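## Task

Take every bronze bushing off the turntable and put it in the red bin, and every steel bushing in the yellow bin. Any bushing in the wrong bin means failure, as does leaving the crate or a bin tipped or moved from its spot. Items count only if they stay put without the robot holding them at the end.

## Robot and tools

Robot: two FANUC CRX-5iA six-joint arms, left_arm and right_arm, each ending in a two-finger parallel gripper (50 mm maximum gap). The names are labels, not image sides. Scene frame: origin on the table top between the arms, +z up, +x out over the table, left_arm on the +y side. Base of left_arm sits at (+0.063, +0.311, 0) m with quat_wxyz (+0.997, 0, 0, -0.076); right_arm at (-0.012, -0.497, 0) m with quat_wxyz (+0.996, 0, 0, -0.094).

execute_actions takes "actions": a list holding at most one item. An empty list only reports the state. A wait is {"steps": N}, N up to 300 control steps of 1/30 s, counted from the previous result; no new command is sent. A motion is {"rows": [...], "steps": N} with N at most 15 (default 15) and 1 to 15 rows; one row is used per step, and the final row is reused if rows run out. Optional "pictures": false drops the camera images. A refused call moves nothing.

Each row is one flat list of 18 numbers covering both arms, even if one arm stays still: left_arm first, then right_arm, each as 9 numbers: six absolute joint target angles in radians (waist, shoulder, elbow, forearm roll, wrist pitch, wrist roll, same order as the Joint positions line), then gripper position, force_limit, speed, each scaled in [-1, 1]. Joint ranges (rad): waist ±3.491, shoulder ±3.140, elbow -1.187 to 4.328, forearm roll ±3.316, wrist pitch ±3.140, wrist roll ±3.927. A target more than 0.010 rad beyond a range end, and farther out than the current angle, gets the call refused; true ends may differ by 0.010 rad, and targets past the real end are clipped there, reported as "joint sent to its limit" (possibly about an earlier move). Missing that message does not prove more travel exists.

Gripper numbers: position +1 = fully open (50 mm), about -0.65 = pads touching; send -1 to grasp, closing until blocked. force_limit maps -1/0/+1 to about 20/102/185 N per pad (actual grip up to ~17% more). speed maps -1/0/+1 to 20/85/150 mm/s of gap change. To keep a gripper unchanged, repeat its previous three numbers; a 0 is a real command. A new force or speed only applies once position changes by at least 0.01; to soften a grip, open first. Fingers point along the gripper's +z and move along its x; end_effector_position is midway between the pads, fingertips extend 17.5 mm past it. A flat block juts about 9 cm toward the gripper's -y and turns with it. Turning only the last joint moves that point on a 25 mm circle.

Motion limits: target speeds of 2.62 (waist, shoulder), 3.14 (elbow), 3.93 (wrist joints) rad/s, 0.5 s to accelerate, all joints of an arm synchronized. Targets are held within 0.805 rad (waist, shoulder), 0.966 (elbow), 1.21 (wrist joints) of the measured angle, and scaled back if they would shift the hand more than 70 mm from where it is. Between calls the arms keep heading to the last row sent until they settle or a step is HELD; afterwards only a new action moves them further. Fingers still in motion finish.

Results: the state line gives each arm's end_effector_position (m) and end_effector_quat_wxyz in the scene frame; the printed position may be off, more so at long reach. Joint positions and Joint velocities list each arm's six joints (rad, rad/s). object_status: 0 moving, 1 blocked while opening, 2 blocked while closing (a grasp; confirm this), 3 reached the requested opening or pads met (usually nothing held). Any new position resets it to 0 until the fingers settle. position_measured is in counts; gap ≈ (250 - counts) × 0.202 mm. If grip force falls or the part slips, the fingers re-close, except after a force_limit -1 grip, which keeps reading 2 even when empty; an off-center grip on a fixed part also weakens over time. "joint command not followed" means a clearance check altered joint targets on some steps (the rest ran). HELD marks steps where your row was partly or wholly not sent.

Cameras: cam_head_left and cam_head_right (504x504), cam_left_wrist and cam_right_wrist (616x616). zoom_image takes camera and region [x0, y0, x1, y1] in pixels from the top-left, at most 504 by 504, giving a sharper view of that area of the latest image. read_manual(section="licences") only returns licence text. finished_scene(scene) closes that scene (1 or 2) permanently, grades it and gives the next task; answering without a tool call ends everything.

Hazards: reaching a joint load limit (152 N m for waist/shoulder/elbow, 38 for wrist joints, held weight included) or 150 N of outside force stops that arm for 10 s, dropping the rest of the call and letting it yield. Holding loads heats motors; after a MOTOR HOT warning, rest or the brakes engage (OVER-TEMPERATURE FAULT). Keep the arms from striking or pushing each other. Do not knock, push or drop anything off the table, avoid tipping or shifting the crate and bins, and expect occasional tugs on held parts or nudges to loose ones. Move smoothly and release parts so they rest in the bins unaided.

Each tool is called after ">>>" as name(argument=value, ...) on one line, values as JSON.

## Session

>>> execute_actions(actions=[{"steps":300}])

Scene clock: 10.00 s of 12600.00 s.
left_arm: end_effector_position=(+0.5614, -0.1124, +0.2773) position_measured=3 object_status=3 end_effector_quat_wxyz=(+0.075, +0.191, +0.975, +0.081) | right_arm: end_effector_position=(+0.7624, -0.5342, +0.2137) position_measured=3 object_status=3 end_effector_quat_wxyz=(+0.473, -0.488, -0.467, -0.566)
Joint positions: left_arm=[-0.422  0.482  0.669 -0.207 -1.674  1.729] | right_arm=[-0.28   1.386  1.512 -1.711 -1.911 -0.099]
Joint velocities: left_arm=[-0.    -0.    -0.001  0.    -0.002 -0.   ] | right_arm=[ 0.002 -0.    -0.    -0.    -0.001 -0.001]
Steps of this call (steps 1 to 300: nothing new was sent). Readings (joint positions | what the end effector reports):
1: left_arm=[-0.422 0.482 0.669 -0.207 -1.674 1.729] | right_arm=[-0.280 1.386 1.512 -1.711 -1.911 -0.099] | left_arm position_measured=3 object_status=3 | right_arm position_measured=3 object_status=3
2: left_arm=[-0.422 0.482 0.669 -0.207 -1.674 1.729] | right_arm=[-0.280 1.386 1.512 -1.711 -1.911 -0.099] | left_arm position_measured=3 object_status=3 | right_arm position_measured=3 object_status=3
4: left_arm=[-0.422 0.482 0.669 -0.207 -1.674 1.729] | right_arm=[-0.280 1.386 1.512 -1.711 -1.911 -0.099] | left_arm position_measured=3 object_status=3 | right_arm position_measured=3 object_status=3
8: left_arm=[-0.422 0.482 0.669 -0.207 -1.674 1.729] | right_arm=[-0.280 1.386 1.512 -1.711 -1.911 -0.099] | left_arm position_measured=3 object_status=3 | right_arm position_measured=3 object_status=3
300: the state above

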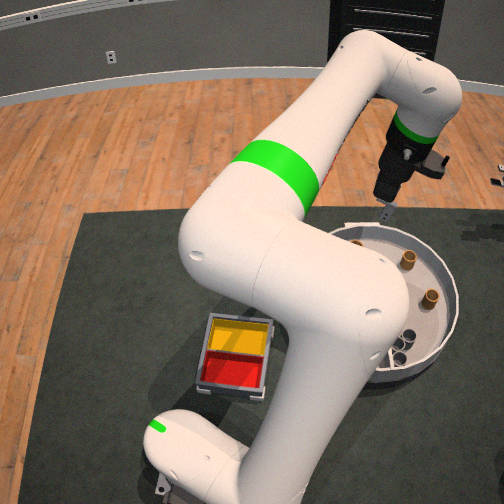

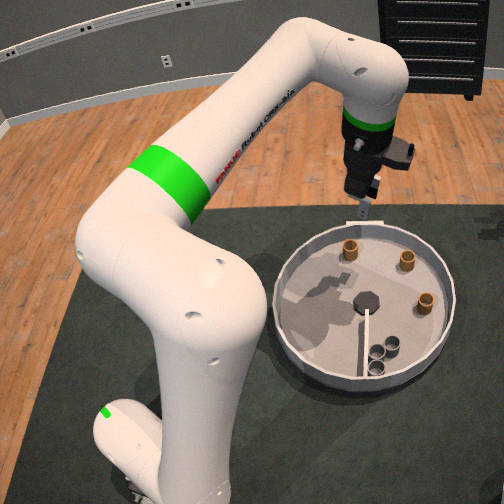

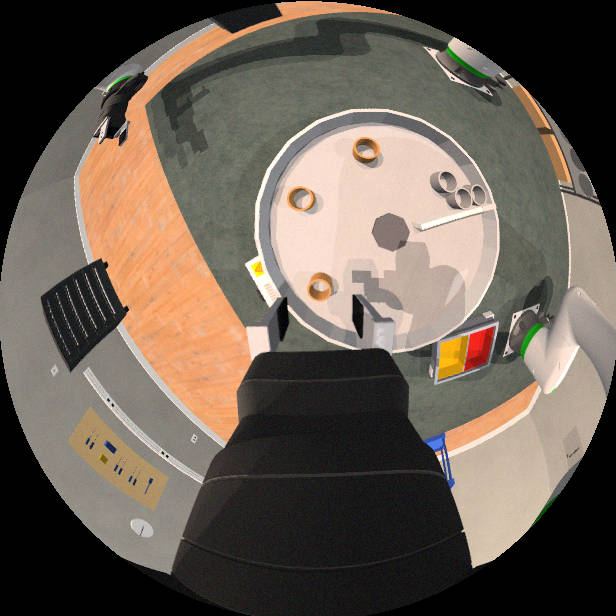

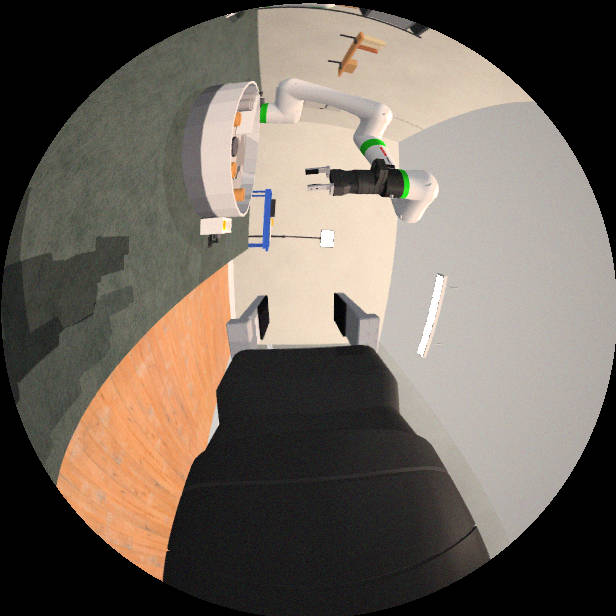

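>>> execute_actions(actions=[{"rows":[[-0.6,0.183,-0.004,0,-1.384,2.323,1,-0.5,0,-0.28,0.3,1.512,-1.711,-1.911,-0.099,1,0,0]]}], pictures=false)

>>> execute_actions(actions=[{"steps":300}], pictures=false)

>>> execute_actions(actions=[{"steps":200}])

>>> zoom_image(camera="cam_left_wrist", region=[220,200,440,380])

Scene clock: 18.03 s of 12600.00 s.
left_arm: end_effector_position=(+0.4164, -0.1491, +0.2152) position_measured=3 object_status=3 end_effector_quat_wxyz=(+0.032, +0.073, +0.997, +0.020) | right_arm: end_effector_position=(+0.7281, -0.5169, +0.4170) position_measured=3 object_status=3 end_effector_quat_wxyz=(-0.375, +0.440, +0.560, +0.593)
Joint positions: left_arm=[-0.54   0.284  0.223 -0.07  -1.482  2.122] | right_arm=[-0.28   1.094  1.512 -1.711 -1.911 -0.099]
Joint velocities: left_arm=[-0.3   -0.507 -1.14   0.349  0.49   1.001] | right_arm=[ 0.    -0.713  0.     0.     0.     0.002]
Steps of this call (steps 1 to 226: nothing new was sent; steps 227 to 241: all 15 steps of this action). Readings (joint positions | what the end effector reports):
227: left_arm=[-0.422 0.482 0.669 -0.207 -1.674 1.729] | right_arm=[-0.280 1.386 1.512 -1.711 -1.911 -0.099] | left_arm position_measured=3 object_status=3 | right_arm position_measured=3 object_status=3
228: left_arm=[-0.423 0.479 0.664 -0.206 -1.672 1.733] | right_arm=[-0.280 1.383 1.512 -1.711 -1.911 -0.099] | left_arm position_measured=3 object_status=3 | right_arm position_measured=3 object_status=3
230: left_arm=[-0.431 0.466 0.634 -0.196 -1.659 1.760] | right_arm=[-0.280 1.359 1.512 -1.711 -1.911 -0.099] | left_arm position_measured=3 object_status=3 | right_arm position_measured=3 object_status=3
234: left_arm=[-0.468 0.405 0.496 -0.154 -1.600 1.881] | right_arm=[-0.280 1.262 1.512 -1.711 -1.911 -0.099] | left_arm position_measured=3 object_status=3 | right_arm position_measured=3 object_status=3
241: the state above

Scene clock: 28.03 s of 12600.00 s.
left_arm: end_effector_position=(+0.3368, -0.1488, +0.1802) position_measured=3 object_status=3 end_effector_quat_wxyz=(-0.000, +0.000, +1.000, +0.000) | right_arm: end_effector_position=(+0.4017, -0.3523, +0.8253) position_measured=3 object_status=3 end_effector_quat_wxyz=(-0.076, +0.267, +0.750, +0.601)
Joint positions: left_arm=[-0.6    0.183 -0.004  0.    -1.384  2.323] | right_arm=[-0.28   0.3    1.512 -1.711 -1.911 -0.099]
Joint velocities: left_arm=[ 0.  0.  0. -0.  0.  0.] | right_arm=[ 0.002 -0.    -0.    -0.001 -0.001  0.002]
Steps of this call (steps 1 to 60: the robot went on to your last target; steps 61 to 300: nothing new was sent). Readings (joint positions | what the end effector reports):
1: left_arm=[-0.550 0.267 0.185 -0.058 -1.465 2.156] | right_arm=[-0.280 1.070 1.512 -1.711 -1.911 -0.099] | left_arm position_measured=3 object_status=3 | right_arm position_measured=3 object_status=3
2: left_arm=[-0.560 0.250 0.146 -0.046 -1.449 2.190] | right_arm=[-0.280 1.045 1.512 -1.711 -1.911 -0.099] | left_arm position_measured=3 object_status=3 | right_arm position_measured=3 object_status=3
4: left_arm=[-0.580 0.217 0.073 -0.024 -1.417 2.255] | right_arm=[-0.280 0.997 1.512 -1.711 -1.911 -0.099] | left_arm position_measured=3 object_status=3 | right_arm position_measured=3 object_status=3
8: left_arm=[-0.599 0.184 -0.001 -0.001 -1.385 2.321] | right_arm=[-0.280 0.901 1.512 -1.711 -1.911 -0.099] | left_arm position_measured=3 object_status=3 | right_arm position_measured=3 object_status=3
300: the state above
All arms were judged still, so your last target was given up. Only a new action makes them travel on or press farther. Fingers that are still opening or closing keep moving.

Scene clock: 34.70 s of 12600.00 s.
left_arm: end_effector_position=(+0.3368, -0.1488, +0.1802) position_measured=3 object_status=3 end_effector_quat_wxyz=(-0.000, +0.000, +1.000, +0.000) | right_arm: end_effector_position=(+0.4017, -0.3523, +0.8253) position_measured=3 object_status=3 end_effector_quat_wxyz=(-0.076, +0.267, +0.750, +0.601)
Joint positions: left_arm=[-0.6    0.183 -0.004  0.    -1.384  2.323] | right_arm=[-0.28   0.3    1.512 -1.711 -1.911 -0.099]
Joint velocities: left_arm=[ 0.001 -0.    -0.001 -0.    -0.001  0.   ] | right_arm=[-0.001  0.001 -0.     0.001 -0.     0.   ]
Steps of this call (steps 1 to 200: nothing new was sent). Readings (joint positions | what the end effector reports):
1: left_arm=[-0.600 0.183 -0.004 -0.000 -1.384 2.323] | right_arm=[-0.280 0.300 1.512 -1.711 -1.911 -0.099] | left_arm position_measured=3 object_status=3 | right_arm position_measured=3 object_status=3
2: left_arm=[-0.600 0.183 -0.004 0.000 -1.384 2.323] | right_arm=[-0.280 0.300 1.512 -1.711 -1.911 -0.099] | left_arm position_measured=3 object_status=3 | right_arm position_measured=3 object_status=3
4: left_arm=[-0.600 0.183 -0.004 0.000 -1.384 2.323] | right_arm=[-0.280 0.300 1.512 -1.711 -1.911 -0.099] | left_arm position_measured=3 object_status=3 | right_arm position_measured=3 object_status=3
8: left_arm=[-0.600 0.183 -0.004 0.000 -1.384 2.323] | right_arm=[-0.280 0.300 1.512 -1.711 -1.911 -0.099] | left_arm position_measured=3 object_status=3 | right_arm position_measured=3 object_status=3
200: the state above

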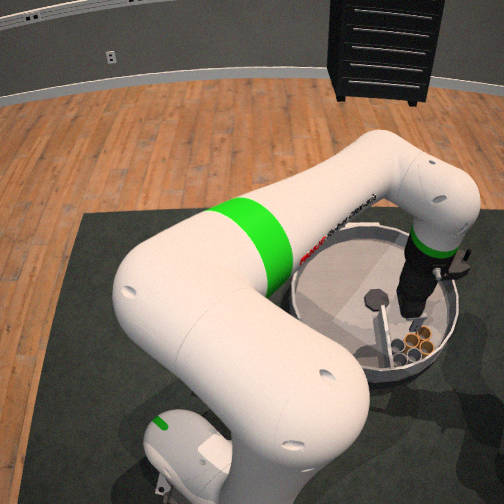

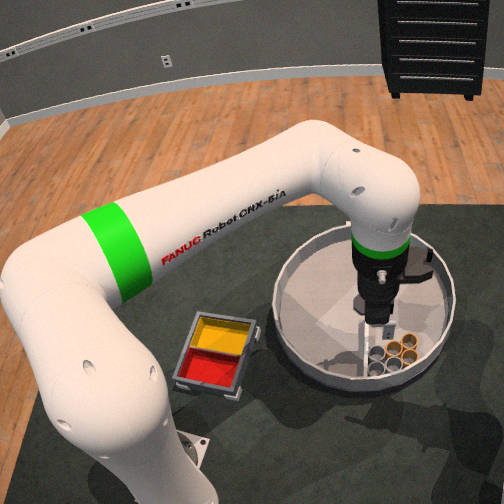

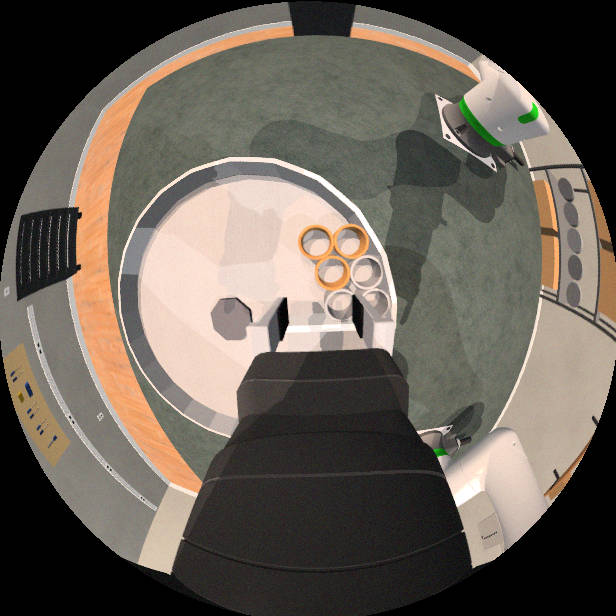

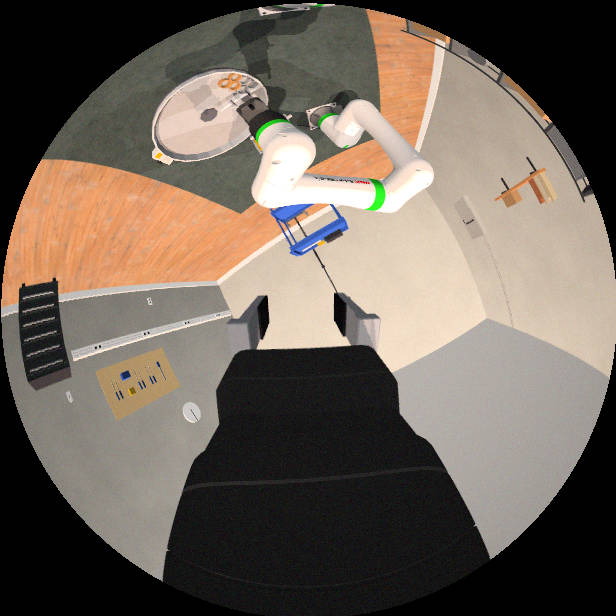

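Region (220, 200, 440, 380) of cam_left_wrist's 616x616 image, scaled by 2.291, with more detail than that image has; it fills the top 412 rows of this view, and the rest is white.

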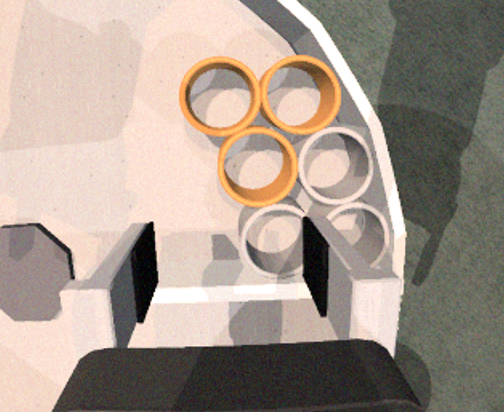

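>>> execute_actions(actions=[{"rows":[[-0.645,0.352,0.089,0,-1.308,2.368,0.35,-0.5,0,-0.28,0.3,1.512,-1.711,-1.911,-0.099,1,0,0]]}])

>>> zoom_image(camera="cam_left_wrist", region=[280,250,440,370])

>>> zoom_image(camera="cam_head_right", region=[360,310,450,385])

Scene clock: 45.00 s of 12600.00 s.
left_arm: end_effector_position=(+0.3585, -0.2033, +0.1303) position_measured=100 object_status=3 end_effector_quat_wxyz=(+0.000, +0.000, +1.000, -0.000) | right_arm: end_effector_position=(+0.4017, -0.3523, +0.8253) position_measured=3 object_status=3 end_effector_quat_wxyz=(-0.076, +0.267, +0.750, +0.601)
Joint positions: left_arm=[-0.645  0.352  0.089  0.    -1.308  2.368] | right_arm=[-0.28   0.3    1.512 -1.711 -1.911 -0.099]
Joint velocities: left_arm=[-0.     0.001  0.001 -0.     0.001 -0.001] | right_arm=[ 0.002 -0.    -0.     0.001  0.002 -0.   ]
Steps of this call (steps 1 to 294: nothing new was sent; steps 295 to 309: all 15 steps of this action). Readings (joint positions | what the end effector reports):
295: left_arm=[-0.600 0.183 -0.004 0.000 -1.384 2.323] | right_arm=[-0.280 0.300 1.512 -1.711 -1.911 -0.099] | left_arm position_measured=12 object_status=0 | right_arm position_measured=3 object_status=3
296: left_arm=[-0.601 0.187 -0.002 0.000 -1.383 2.324] | right_arm=[-0.280 0.300 1.512 -1.711 -1.911 -0.099] | left_arm position_measured=26 object_status=0 | right_arm position_measured=3 object_status=3
298: left_arm=[-0.608 0.212 0.012 0.000 -1.371 2.331] | right_arm=[-0.280 0.300 1.512 -1.711 -1.911 -0.099] | left_arm position_measured=54 object_status=0 | right_arm position_measured=3 object_status=3
302: left_arm=[-0.635 0.314 0.067 0.000 -1.325 2.358] | right_arm=[-0.280 0.300 1.512 -1.711 -1.911 -0.099] | left_arm position_measured=100 object_status=0 | right_arm position_measured=3 object_status=3
309: the state above

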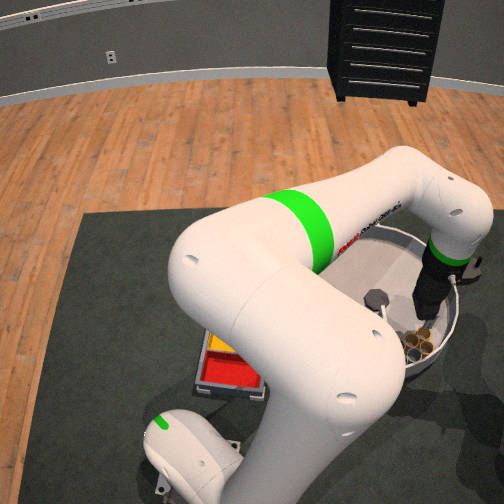

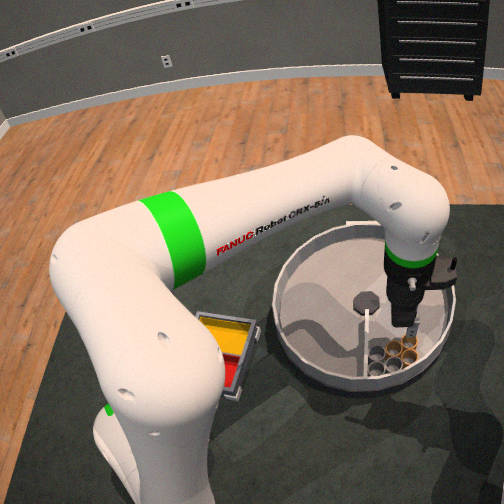

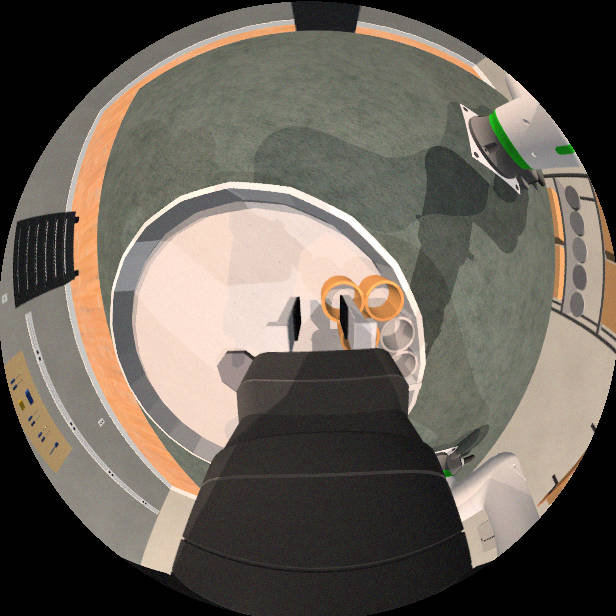

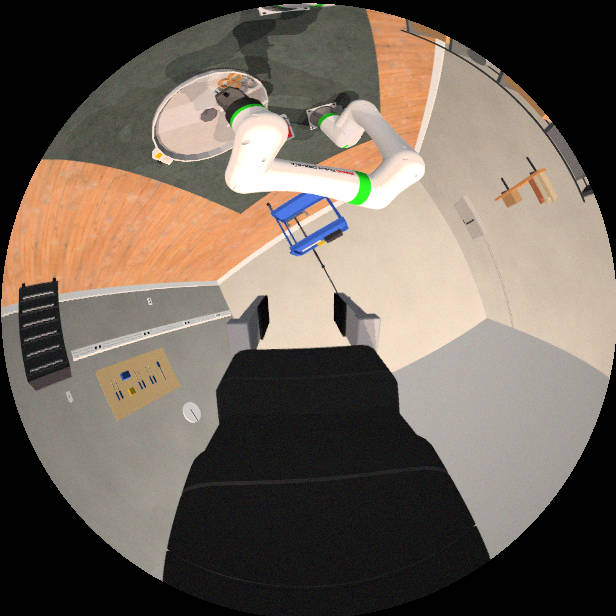

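Region (280, 250, 440, 370) of cam_left_wrist's 616x616 image, scaled by 3.150, with more detail than that image has; it fills the top 378 rows of this view, and the rest is white.

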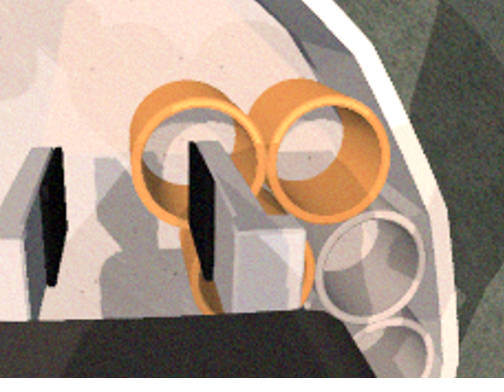

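Region (360, 310, 450, 385) of cam_head_right's 504x504 image, scaled by 5.600, with more detail than that image has.

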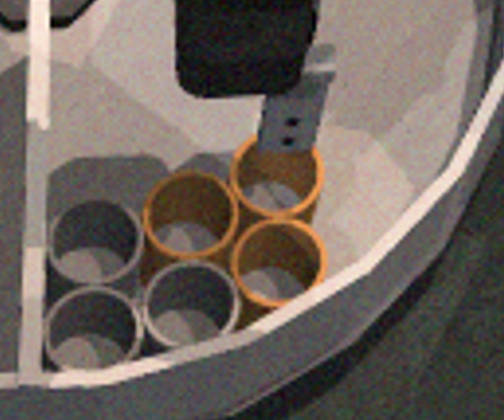

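>>> execute_actions(actions=[{"rows":[[-0.645,0.369,0.057,0,-1.259,2.368,0.45,-0.5,0,-0.28,0.3,1.512,-1.711,-1.911,-0.099,1,0,0]]}])

>>> zoom_image(camera="cam_left_wrist", region=[280,250,440,370])

>>> zoom_image(camera="cam_head_right", region=[360,310,450,385])

Scene clock: 52.77 s of 12600.00 s.
left_arm: end_effector_position=(+0.3589, -0.2036, +0.1074) position_measured=85 object_status=3 end_effector_quat_wxyz=(-0.000, +0.000, +1.000, +0.000) | right_arm: end_effector_position=(+0.4017, -0.3523, +0.8253) position_measured=3 object_status=3 end_effector_quat_wxyz=(-0.076, +0.267, +0.750, +0.601)
Joint positions: left_arm=[-0.645  0.369  0.057 -0.    -1.259  2.368] | right_arm=[-0.28   0.3    1.512 -1.711 -1.911 -0.099]
Joint velocities: left_arm=[-0.    -0.001 -0.     0.001 -0.    -0.   ] | right_arm=[-0.     0.     0.    -0.001  0.001 -0.001]
Steps of this call (steps 1 to 15: the robot went on to your last target; steps 16 to 218: nothing new was sent; steps 219 to 233: all 15 steps of this action). Readings (joint positions | what the end effector reports):
219: left_arm=[-0.645 0.352 0.089 -0.000 -1.307 2.368] | right_arm=[-0.280 0.300 1.512 -1.711 -1.911 -0.099] | left_arm position_measured=92 object_status=0 | right_arm position_measured=3 object_status=3
220: left_arm=[-0.645 0.354 0.085 -0.000 -1.301 2.368] | right_arm=[-0.280 0.300 1.512 -1.711 -1.911 -0.099] | left_arm position_measured=86 object_status=0 | right_arm position_measured=3 object_status=3
222: left_arm=[-0.645 0.365 0.064 -0.000 -1.271 2.368] | right_arm=[-0.280 0.300 1.512 -1.711 -1.911 -0.099] | left_arm position_measured=85 object_status=0 | right_arm position_measured=3 object_status=3
226: left_arm=[-0.645 0.369 0.057 -0.000 -1.259 2.368] | right_arm=[-0.280 0.300 1.512 -1.711 -1.911 -0.099] | left_arm position_measured=85 object_status=0 | right_arm position_measured=3 object_status=3
233: the state above

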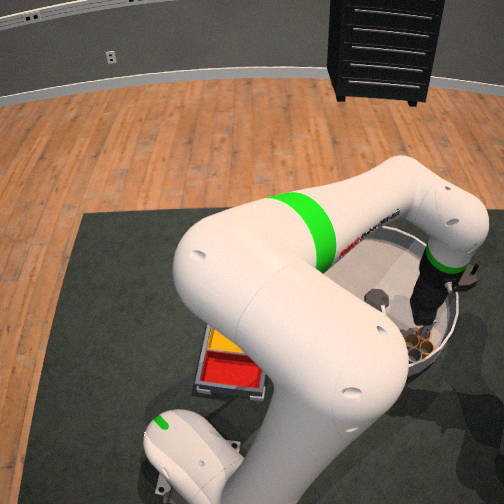

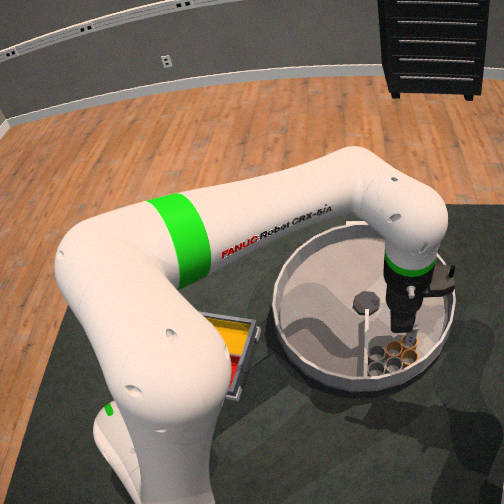

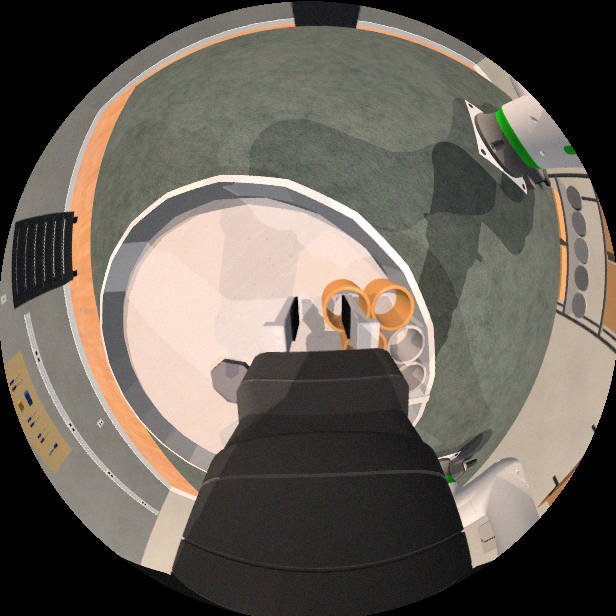

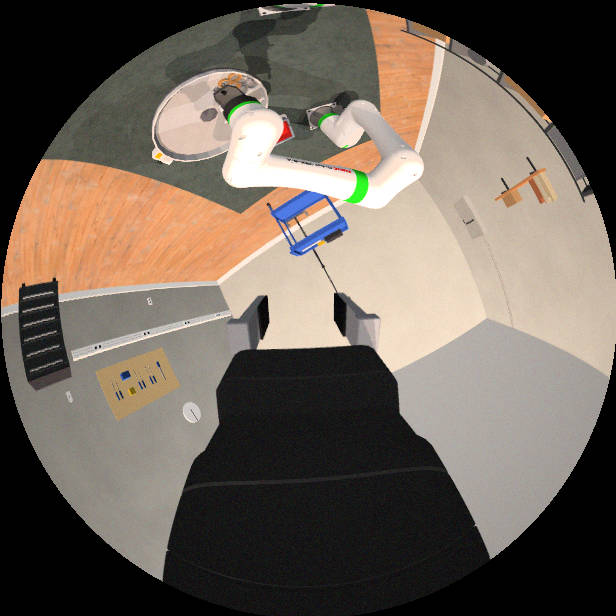

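Region (280, 250, 440, 370) of cam_left_wrist's 616x616 image, scaled by 3.150, with more detail than that image has; it fills the top 378 rows of this view, and the rest is white.

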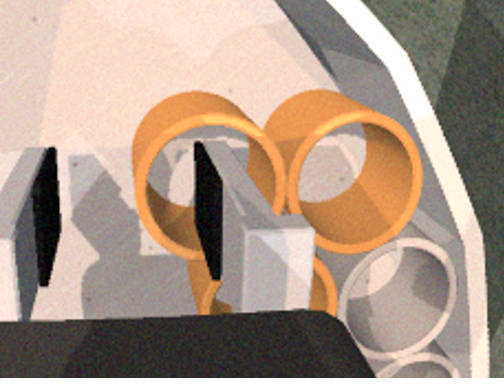

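Region (360, 310, 450, 385) of cam_head_right's 504x504 image, scaled by 5.600, with more detail than that image has.

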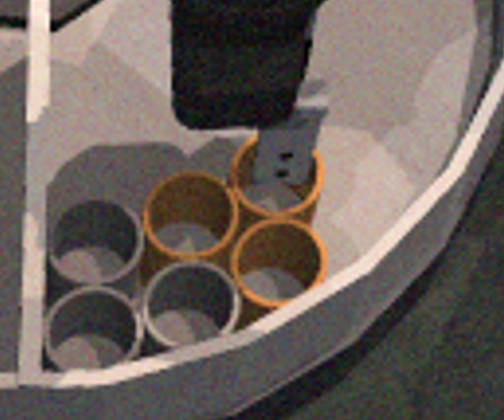

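>>> execute_actions(actions=[{"rows":[[-0.645,0.387,0.026,0,-1.21,2.368,0.45,-0.5,0,-0.28,0.3,1.512,-1.711,-1.911,-0.099,1,0,0]],"steps":9}], pictures=false)

>>> execute_actions(actions=[{"rows":[[-0.645,0.387,0.026,0,-1.21,2.368,-1,-0.5,0.5,-0.28,0.3,1.512,-1.711,-1.911,-0.099,1,0,0]]}], pictures=false)

>>> execute_actions(actions=[{"rows":[[-0.645,0.332,0.138,0,-1.377,2.368,-1,-0.5,0.5,-0.28,0.3,1.512,-1.711,-1.911,-0.099,1,0,0]],"steps":10}], pictures=false)

>>> execute_actions(actions=[{"rows":[[0.483,-0.572,-0.669,0,-1.474,1.24,-1,-0.5,0.5,-0.28,0.3,1.512,-1.711,-1.911,-0.099,1,0,0]]}], pictures=false)

>>> execute_actions(actions=[{"steps":30}])

Scene clock: 60.27 s of 12600.00 s.
left_arm: end_effector_position=(+0.3588, -0.2036, +0.0848) position_measured=85 object_status=3 end_effector_quat_wxyz=(-0.000, +0.000, +1.000, +0.000) | right_arm: end_effector_position=(+0.4017, -0.3523, +0.8253) position_measured=3 object_status=3 end_effector_quat_wxyz=(-0.076, +0.267, +0.750, +0.601)
Joint positions: left_arm=[-0.645  0.387  0.026  0.    -1.21   2.368] | right_arm=[-0.28   0.3    1.512 -1.711 -1.911 -0.099]
Joint velocities: left_arm=[ 0.    -0.    -0.    -0.001 -0.001  0.   ] | right_arm=[-0.001  0.    -0.     0.    -0.    -0.001]
Steps of this call (steps 1 to 15: the robot went on to your last target; steps 16 to 216: nothing new was sent; steps 217 to 225: all 9 steps of this action). Readings (joint positions | what the end effector reports):
217: left_arm=[-0.645 0.369 0.057 0.000 -1.258 2.368] | right_arm=[-0.280 0.300 1.512 -1.711 -1.911 -0.099] | left_arm position_measured=85 object_status=3 | right_arm position_measured=3 object_status=3
218: left_arm=[-0.645 0.371 0.053 0.000 -1.252 2.368] | right_arm=[-0.280 0.300 1.512 -1.711 -1.911 -0.099] | left_arm position_measured=85 object_status=3 | right_arm position_measured=3 object_status=3
220: left_arm=[-0.645 0.383 0.033 0.000 -1.222 2.368] | right_arm=[-0.280 0.300 1.512 -1.711 -1.911 -0.099] | left_arm position_measured=85 object_status=3 | right_arm position_measured=3 object_status=3
224: left_arm=[-0.645 0.387 0.026 0.000 -1.210 2.368] | right_arm=[-0.280 0.300 1.512 -1.711 -1.911 -0.099] | left_arm position_measured=85 object_status=3 | right_arm position_measured=3 object_status=3
225: the state above

Scene clock: 60.77 s of 12600.00 s.
left_arm: end_effector_position=(+0.3589, -0.2036, +0.0848) position_measured=219 object_status=2 end_effector_quat_wxyz=(-0.000, +0.000, +1.000, +0.000) | right_arm: end_effector_position=(+0.4017, -0.3523, +0.8253) position_measured=3 object_status=3 end_effector_quat_wxyz=(-0.076, +0.267, +0.750, +0.601)
Joint positions: left_arm=[-0.645  0.387  0.026 -0.    -1.21   2.368] | right_arm=[-0.28   0.3    1.512 -1.711 -1.911 -0.099]
Joint velocities: left_arm=[-0.001  0.     0.002  0.    -0.     0.001] | right_arm=[ 0.001  0.     0.     0.    -0.     0.   ]
Steps of this call (steps 1 to 15: all 15 steps of this action). Readings (joint positions | what the end effector reports):
1: left_arm=[-0.645 0.387 0.026 0.000 -1.210 2.368] | right_arm=[-0.280 0.300 1.512 -1.711 -1.911 -0.099] | left_arm position_measured=97 object_status=0 | right_arm position_measured=3 object_status=3
2: left_arm=[-0.645 0.387 0.026 0.000 -1.210 2.368] | right_arm=[-0.280 0.300 1.512 -1.711 -1.911 -0.099] | left_arm position_measured=116 object_status=0 | right_arm position_measured=3 object_status=3
4: left_arm=[-0.645 0.387 0.026 0.000 -1.210 2.368] | right_arm=[-0.280 0.300 1.512 -1.711 -1.911 -0.099] | left_arm position_measured=155 object_status=0 | right_arm position_measured=3 object_status=3
8: left_arm=[-0.645 0.387 0.026 -0.000 -1.210 2.368] | right_arm=[-0.280 0.300 1.512 -1.711 -1.911 -0.099] | left_arm position_measured=219 object_status=0 | right_arm position_measured=3 object_status=3
15: the state above

Scene clock: 61.10 s of 12600.00 s.
left_arm: end_effector_position=(+0.3579, -0.2026, +0.1617) position_measured=219 object_status=2 end_effector_quat_wxyz=(+0.000, +0.000, +1.000, -0.000) | right_arm: end_effector_position=(+0.4017, -0.3523, +0.8253) position_measured=3 object_status=3 end_effector_quat_wxyz=(-0.076, +0.267, +0.750, +0.601)
Joint positions: left_arm=[-0.645  0.332  0.138  0.    -1.376  2.368] | right_arm=[-0.28   0.3    1.512 -1.711 -1.911 -0.099]
Joint velocities: left_arm=[ 0.001  0.001  0.001 -0.    -0.019  0.001] | right_arm=[ 0.001  0.    -0.     0.     0.     0.002]
Steps of this call (steps 1 to 10: all 10 steps of this action). Readings (joint positions | what the end effector reports):
1: left_arm=[-0.645 0.387 0.026 -0.000 -1.210 2.368] | right_arm=[-0.280 0.300 1.512 -1.711 -1.911 -0.099] | left_arm position_measured=219 object_status=2 | right_arm position_measured=3 object_status=3
2: left_arm=[-0.645 0.385 0.030 -0.000 -1.216 2.368] | right_arm=[-0.280 0.300 1.512 -1.711 -1.911 -0.099] | left_arm position_measured=219 object_status=2 | right_arm position_measured=3 object_status=3
4: left_arm=[-0.645 0.373 0.056 -0.000 -1.254 2.368] | right_arm=[-0.280 0.300 1.512 -1.711 -1.911 -0.099] | left_arm position_measured=219 object_status=2 | right_arm position_measured=3 object_status=3
8: left_arm=[-0.645 0.335 0.130 0.000 -1.365 2.368] | right_arm=[-0.280 0.300 1.512 -1.711 -1.911 -0.099] | left_arm position_measured=219 object_status=2 | right_arm position_measured=3 object_status=3
10: the state above

Scene clock: 61.60 s of 12600.00 s.
left_arm: end_effector_position=(+0.3874, -0.0194, +0.1954) position_measured=219 object_status=2 end_effector_quat_wxyz=(-0.004, +0.033, +0.999, +0.002) | right_arm: end_effector_position=(+0.4017, -0.3523, +0.8253) position_measured=3 object_status=3 end_effector_quat_wxyz=(-0.076, +0.267, +0.750, +0.601)
Joint positions: left_arm=[-0.304  0.015 -0.152  0.    -1.412  1.962] | right_arm=[-0.28   0.3    1.512 -1.711 -1.911 -0.099]
Joint velocities: left_arm=[ 0.944 -0.736 -0.647 -0.    -0.077 -0.898] | right_arm=[-0.002 -0.    -0.    -0.    -0.     0.001]
Steps of this call (steps 1 to 15: all 15 steps of this action). Readings (joint positions | what the end effector reports):
1: left_arm=[-0.645 0.332 0.137 0.000 -1.377 2.368] | right_arm=[-0.280 0.300 1.512 -1.711 -1.911 -0.099] | left_arm position_measured=219 object_status=2 | right_arm position_measured=3 object_status=3
2: left_arm=[-0.641 0.328 0.134 0.000 -1.377 2.363] | right_arm=[-0.280 0.300 1.512 -1.711 -1.911 -0.099] | left_arm position_measured=219 object_status=2 | right_arm position_measured=3 object_status=3
4: left_arm=[-0.616 0.303 0.108 0.000 -1.380 2.327] | right_arm=[-0.280 0.300 1.512 -1.711 -1.911 -0.099] | left_arm position_measured=219 object_status=2 | right_arm position_measured=3 object_status=3
8: left_arm=[-0.513 0.200 0.011 0.000 -1.392 2.190] | right_arm=[-0.280 0.300 1.512 -1.711 -1.911 -0.099] | left_arm position_measured=219 object_status=2 | right_arm position_measured=3 object_status=3
15: the state above

Scene clock: 62.60 s of 12600.00 s.
left_arm: end_effector_position=(+0.3000, +0.2297, +0.1601) position_measured=219 object_status=2 end_effector_quat_wxyz=(-0.000, +0.000, +1.000, +0.000) | right_arm: end_effector_position=(+0.4017, -0.3523, +0.8253) position_measured=3 object_status=3 end_effector_quat_wxyz=(-0.076, +0.267, +0.750, +0.601)
Joint positions: left_arm=[ 0.483 -0.572 -0.669 -0.    -1.474  1.24 ] | right_arm=[-0.28   0.3    1.512 -1.711 -1.911 -0.099]
Joint velocities: left_arm=[ 0.002  0.    -0.001 -0.    -0.001 -0.   ] | right_arm=[ 0.    -0.    -0.     0.    -0.    -0.001]
Steps of this call (steps 1 to 30: the robot went on to your last target). Readings (joint positions | what the end effector reports):
1: left_arm=[-0.272 -0.010 -0.174 0.000 -1.414 1.932] | right_arm=[-0.280 0.300 1.512 -1.711 -1.911 -0.099] | left_arm position_measured=219 object_status=2 | right_arm position_measured=3 object_status=3
2: left_arm=[-0.239 -0.034 -0.196 0.000 -1.417 1.902] | right_arm=[-0.280 0.300 1.512 -1.711 -1.911 -0.099] | left_arm position_measured=219 object_status=2 | right_arm position_measured=3 object_status=3
4: left_arm=[-0.172 -0.084 -0.240 0.000 -1.422 1.840] | right_arm=[-0.280 0.300 1.512 -1.711 -1.911 -0.099] | left_arm position_measured=219 object_status=2 | right_arm position_measured=3 object_status=3
8: left_arm=[-0.031 -0.189 -0.332 0.000 -1.433 1.711] | right_arm=[-0.280 0.300 1.512 -1.711 -1.911 -0.099] | left_arm position_measured=219 object_status=2 | right_arm position_measured=3 object_status=3
30: the state above

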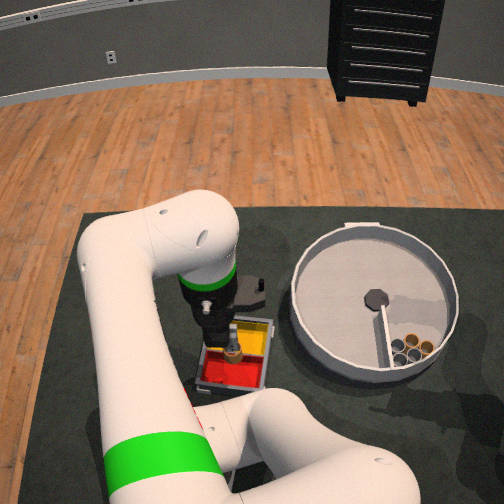

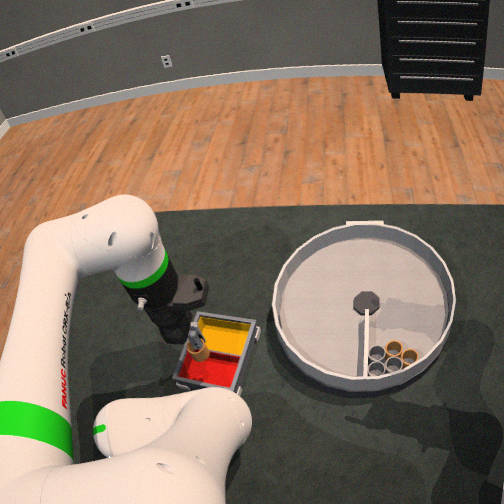

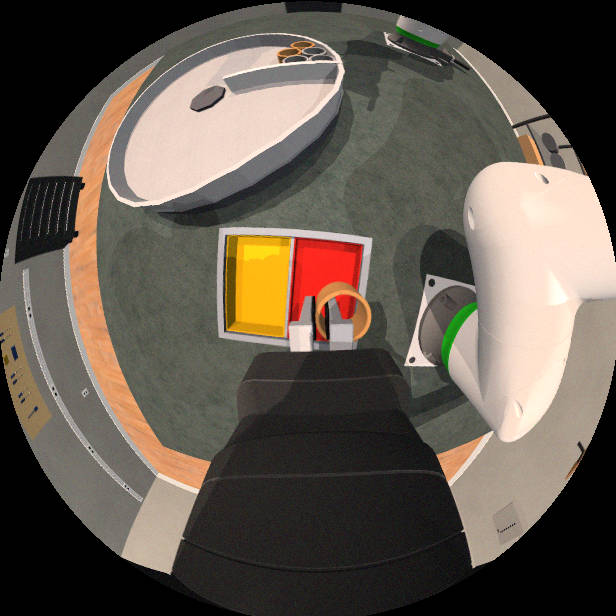

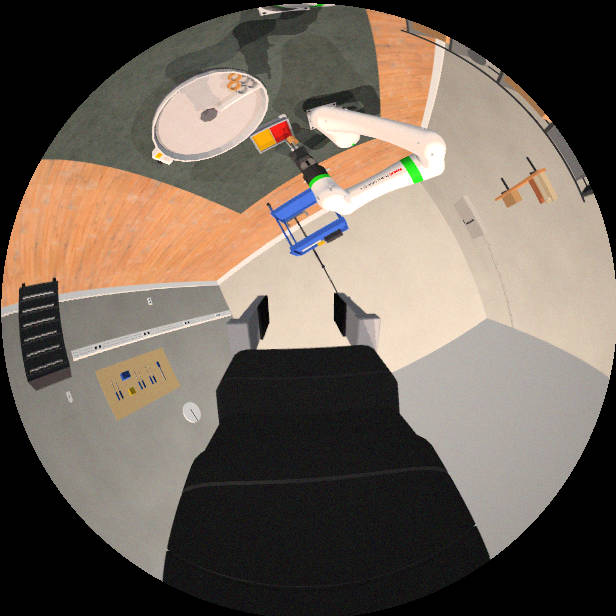

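>>> execute_actions(actions=[])

Scene clock: 76.20 s of 12600.00 s.
left_arm: end_effector_position=(+0.3000, +0.2297, +0.1601) position_measured=219 object_status=2 end_effector_quat_wxyz=(-0.000, +0.000, +1.000, -0.000) | right_arm: end_effector_position=(+0.4017, -0.3523, +0.8253) position_measured=3 object_status=3 end_effector_quat_wxyz=(-0.076, +0.267, +0.750, +0.601)
Joint positions: left_arm=[ 0.483 -0.572 -0.669  0.    -1.474  1.24 ] | right_arm=[-0.28   0.3    1.512 -1.711 -1.911 -0.099]
Joint velocities: left_arm=[ 0.  0. -0.  0. -0.  0.] | right_arm=[-0.001  0.    -0.     0.    -0.001 -0.001]
Steps of this call (steps 1 to 15: the robot went on to your last target; steps 16 to 408: nothing new was sent). Readings (joint positions | what the end effector reports):
1: left_arm=[0.483 -0.572 -0.669 -0.000 -1.474 1.240] | right_arm=[-0.280 0.300 1.512 -1.711 -1.911 -0.099] | left_arm position_measured=219 object_status=2 | right_arm position_measured=3 object_status=3
2: left_arm=[0.483 -0.572 -0.669 -0.000 -1.474 1.240] | right_arm=[-0.280 0.300 1.512 -1.711 -1.911 -0.099] | left_arm position_measured=219 object_status=2 | right_arm position_measured=3 object_status=3
4: left_arm=[0.483 -0.572 -0.669 -0.000 -1.474 1.240] | right_arm=[-0.280 0.300 1.512 -1.711 -1.911 -0.099] | left_arm position_measured=219 object_status=2 | right_arm position_measured=3 object_status=3
8: left_arm=[0.483 -0.572 -0.669 -0.000 -1.474 1.240] | right_arm=[-0.280 0.300 1.512 -1.711 -1.911 -0.099] | left_arm position_measured=219 object_status=2 | right_arm position_measured=3 object_status=3
408: the state above
All arms were judged still, so your last target was given up. Only a new action makes them travel on or press farther. Fingers that are still opening or closing keep moving.

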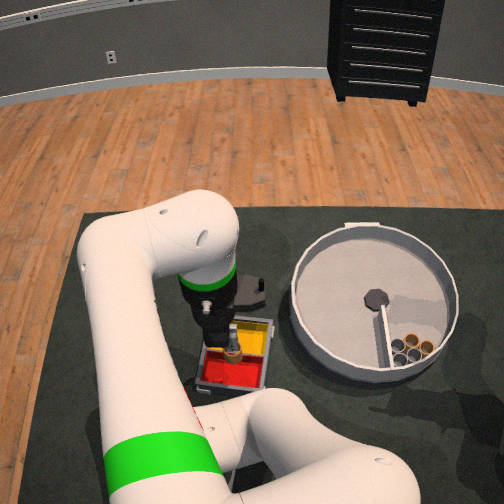

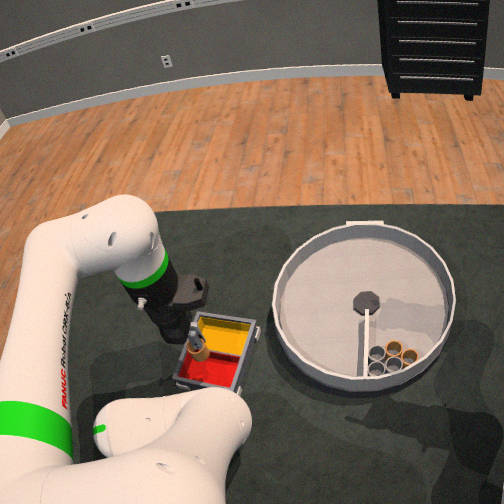

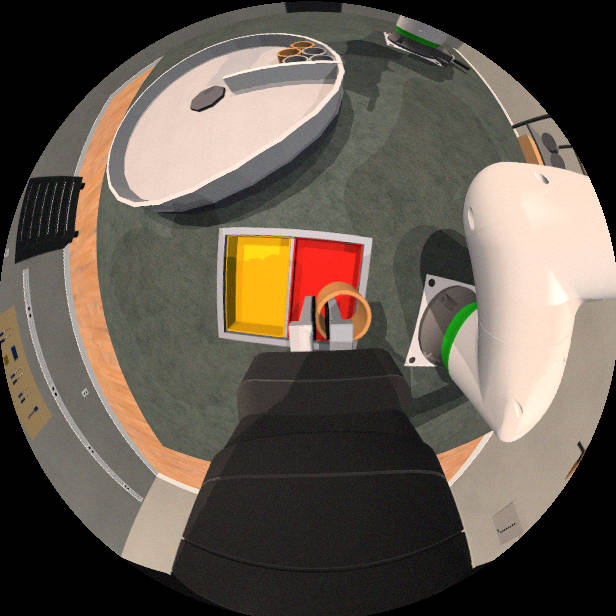

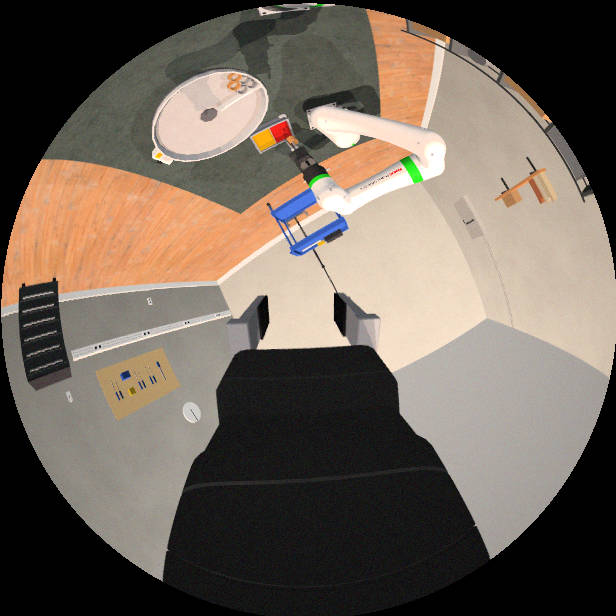

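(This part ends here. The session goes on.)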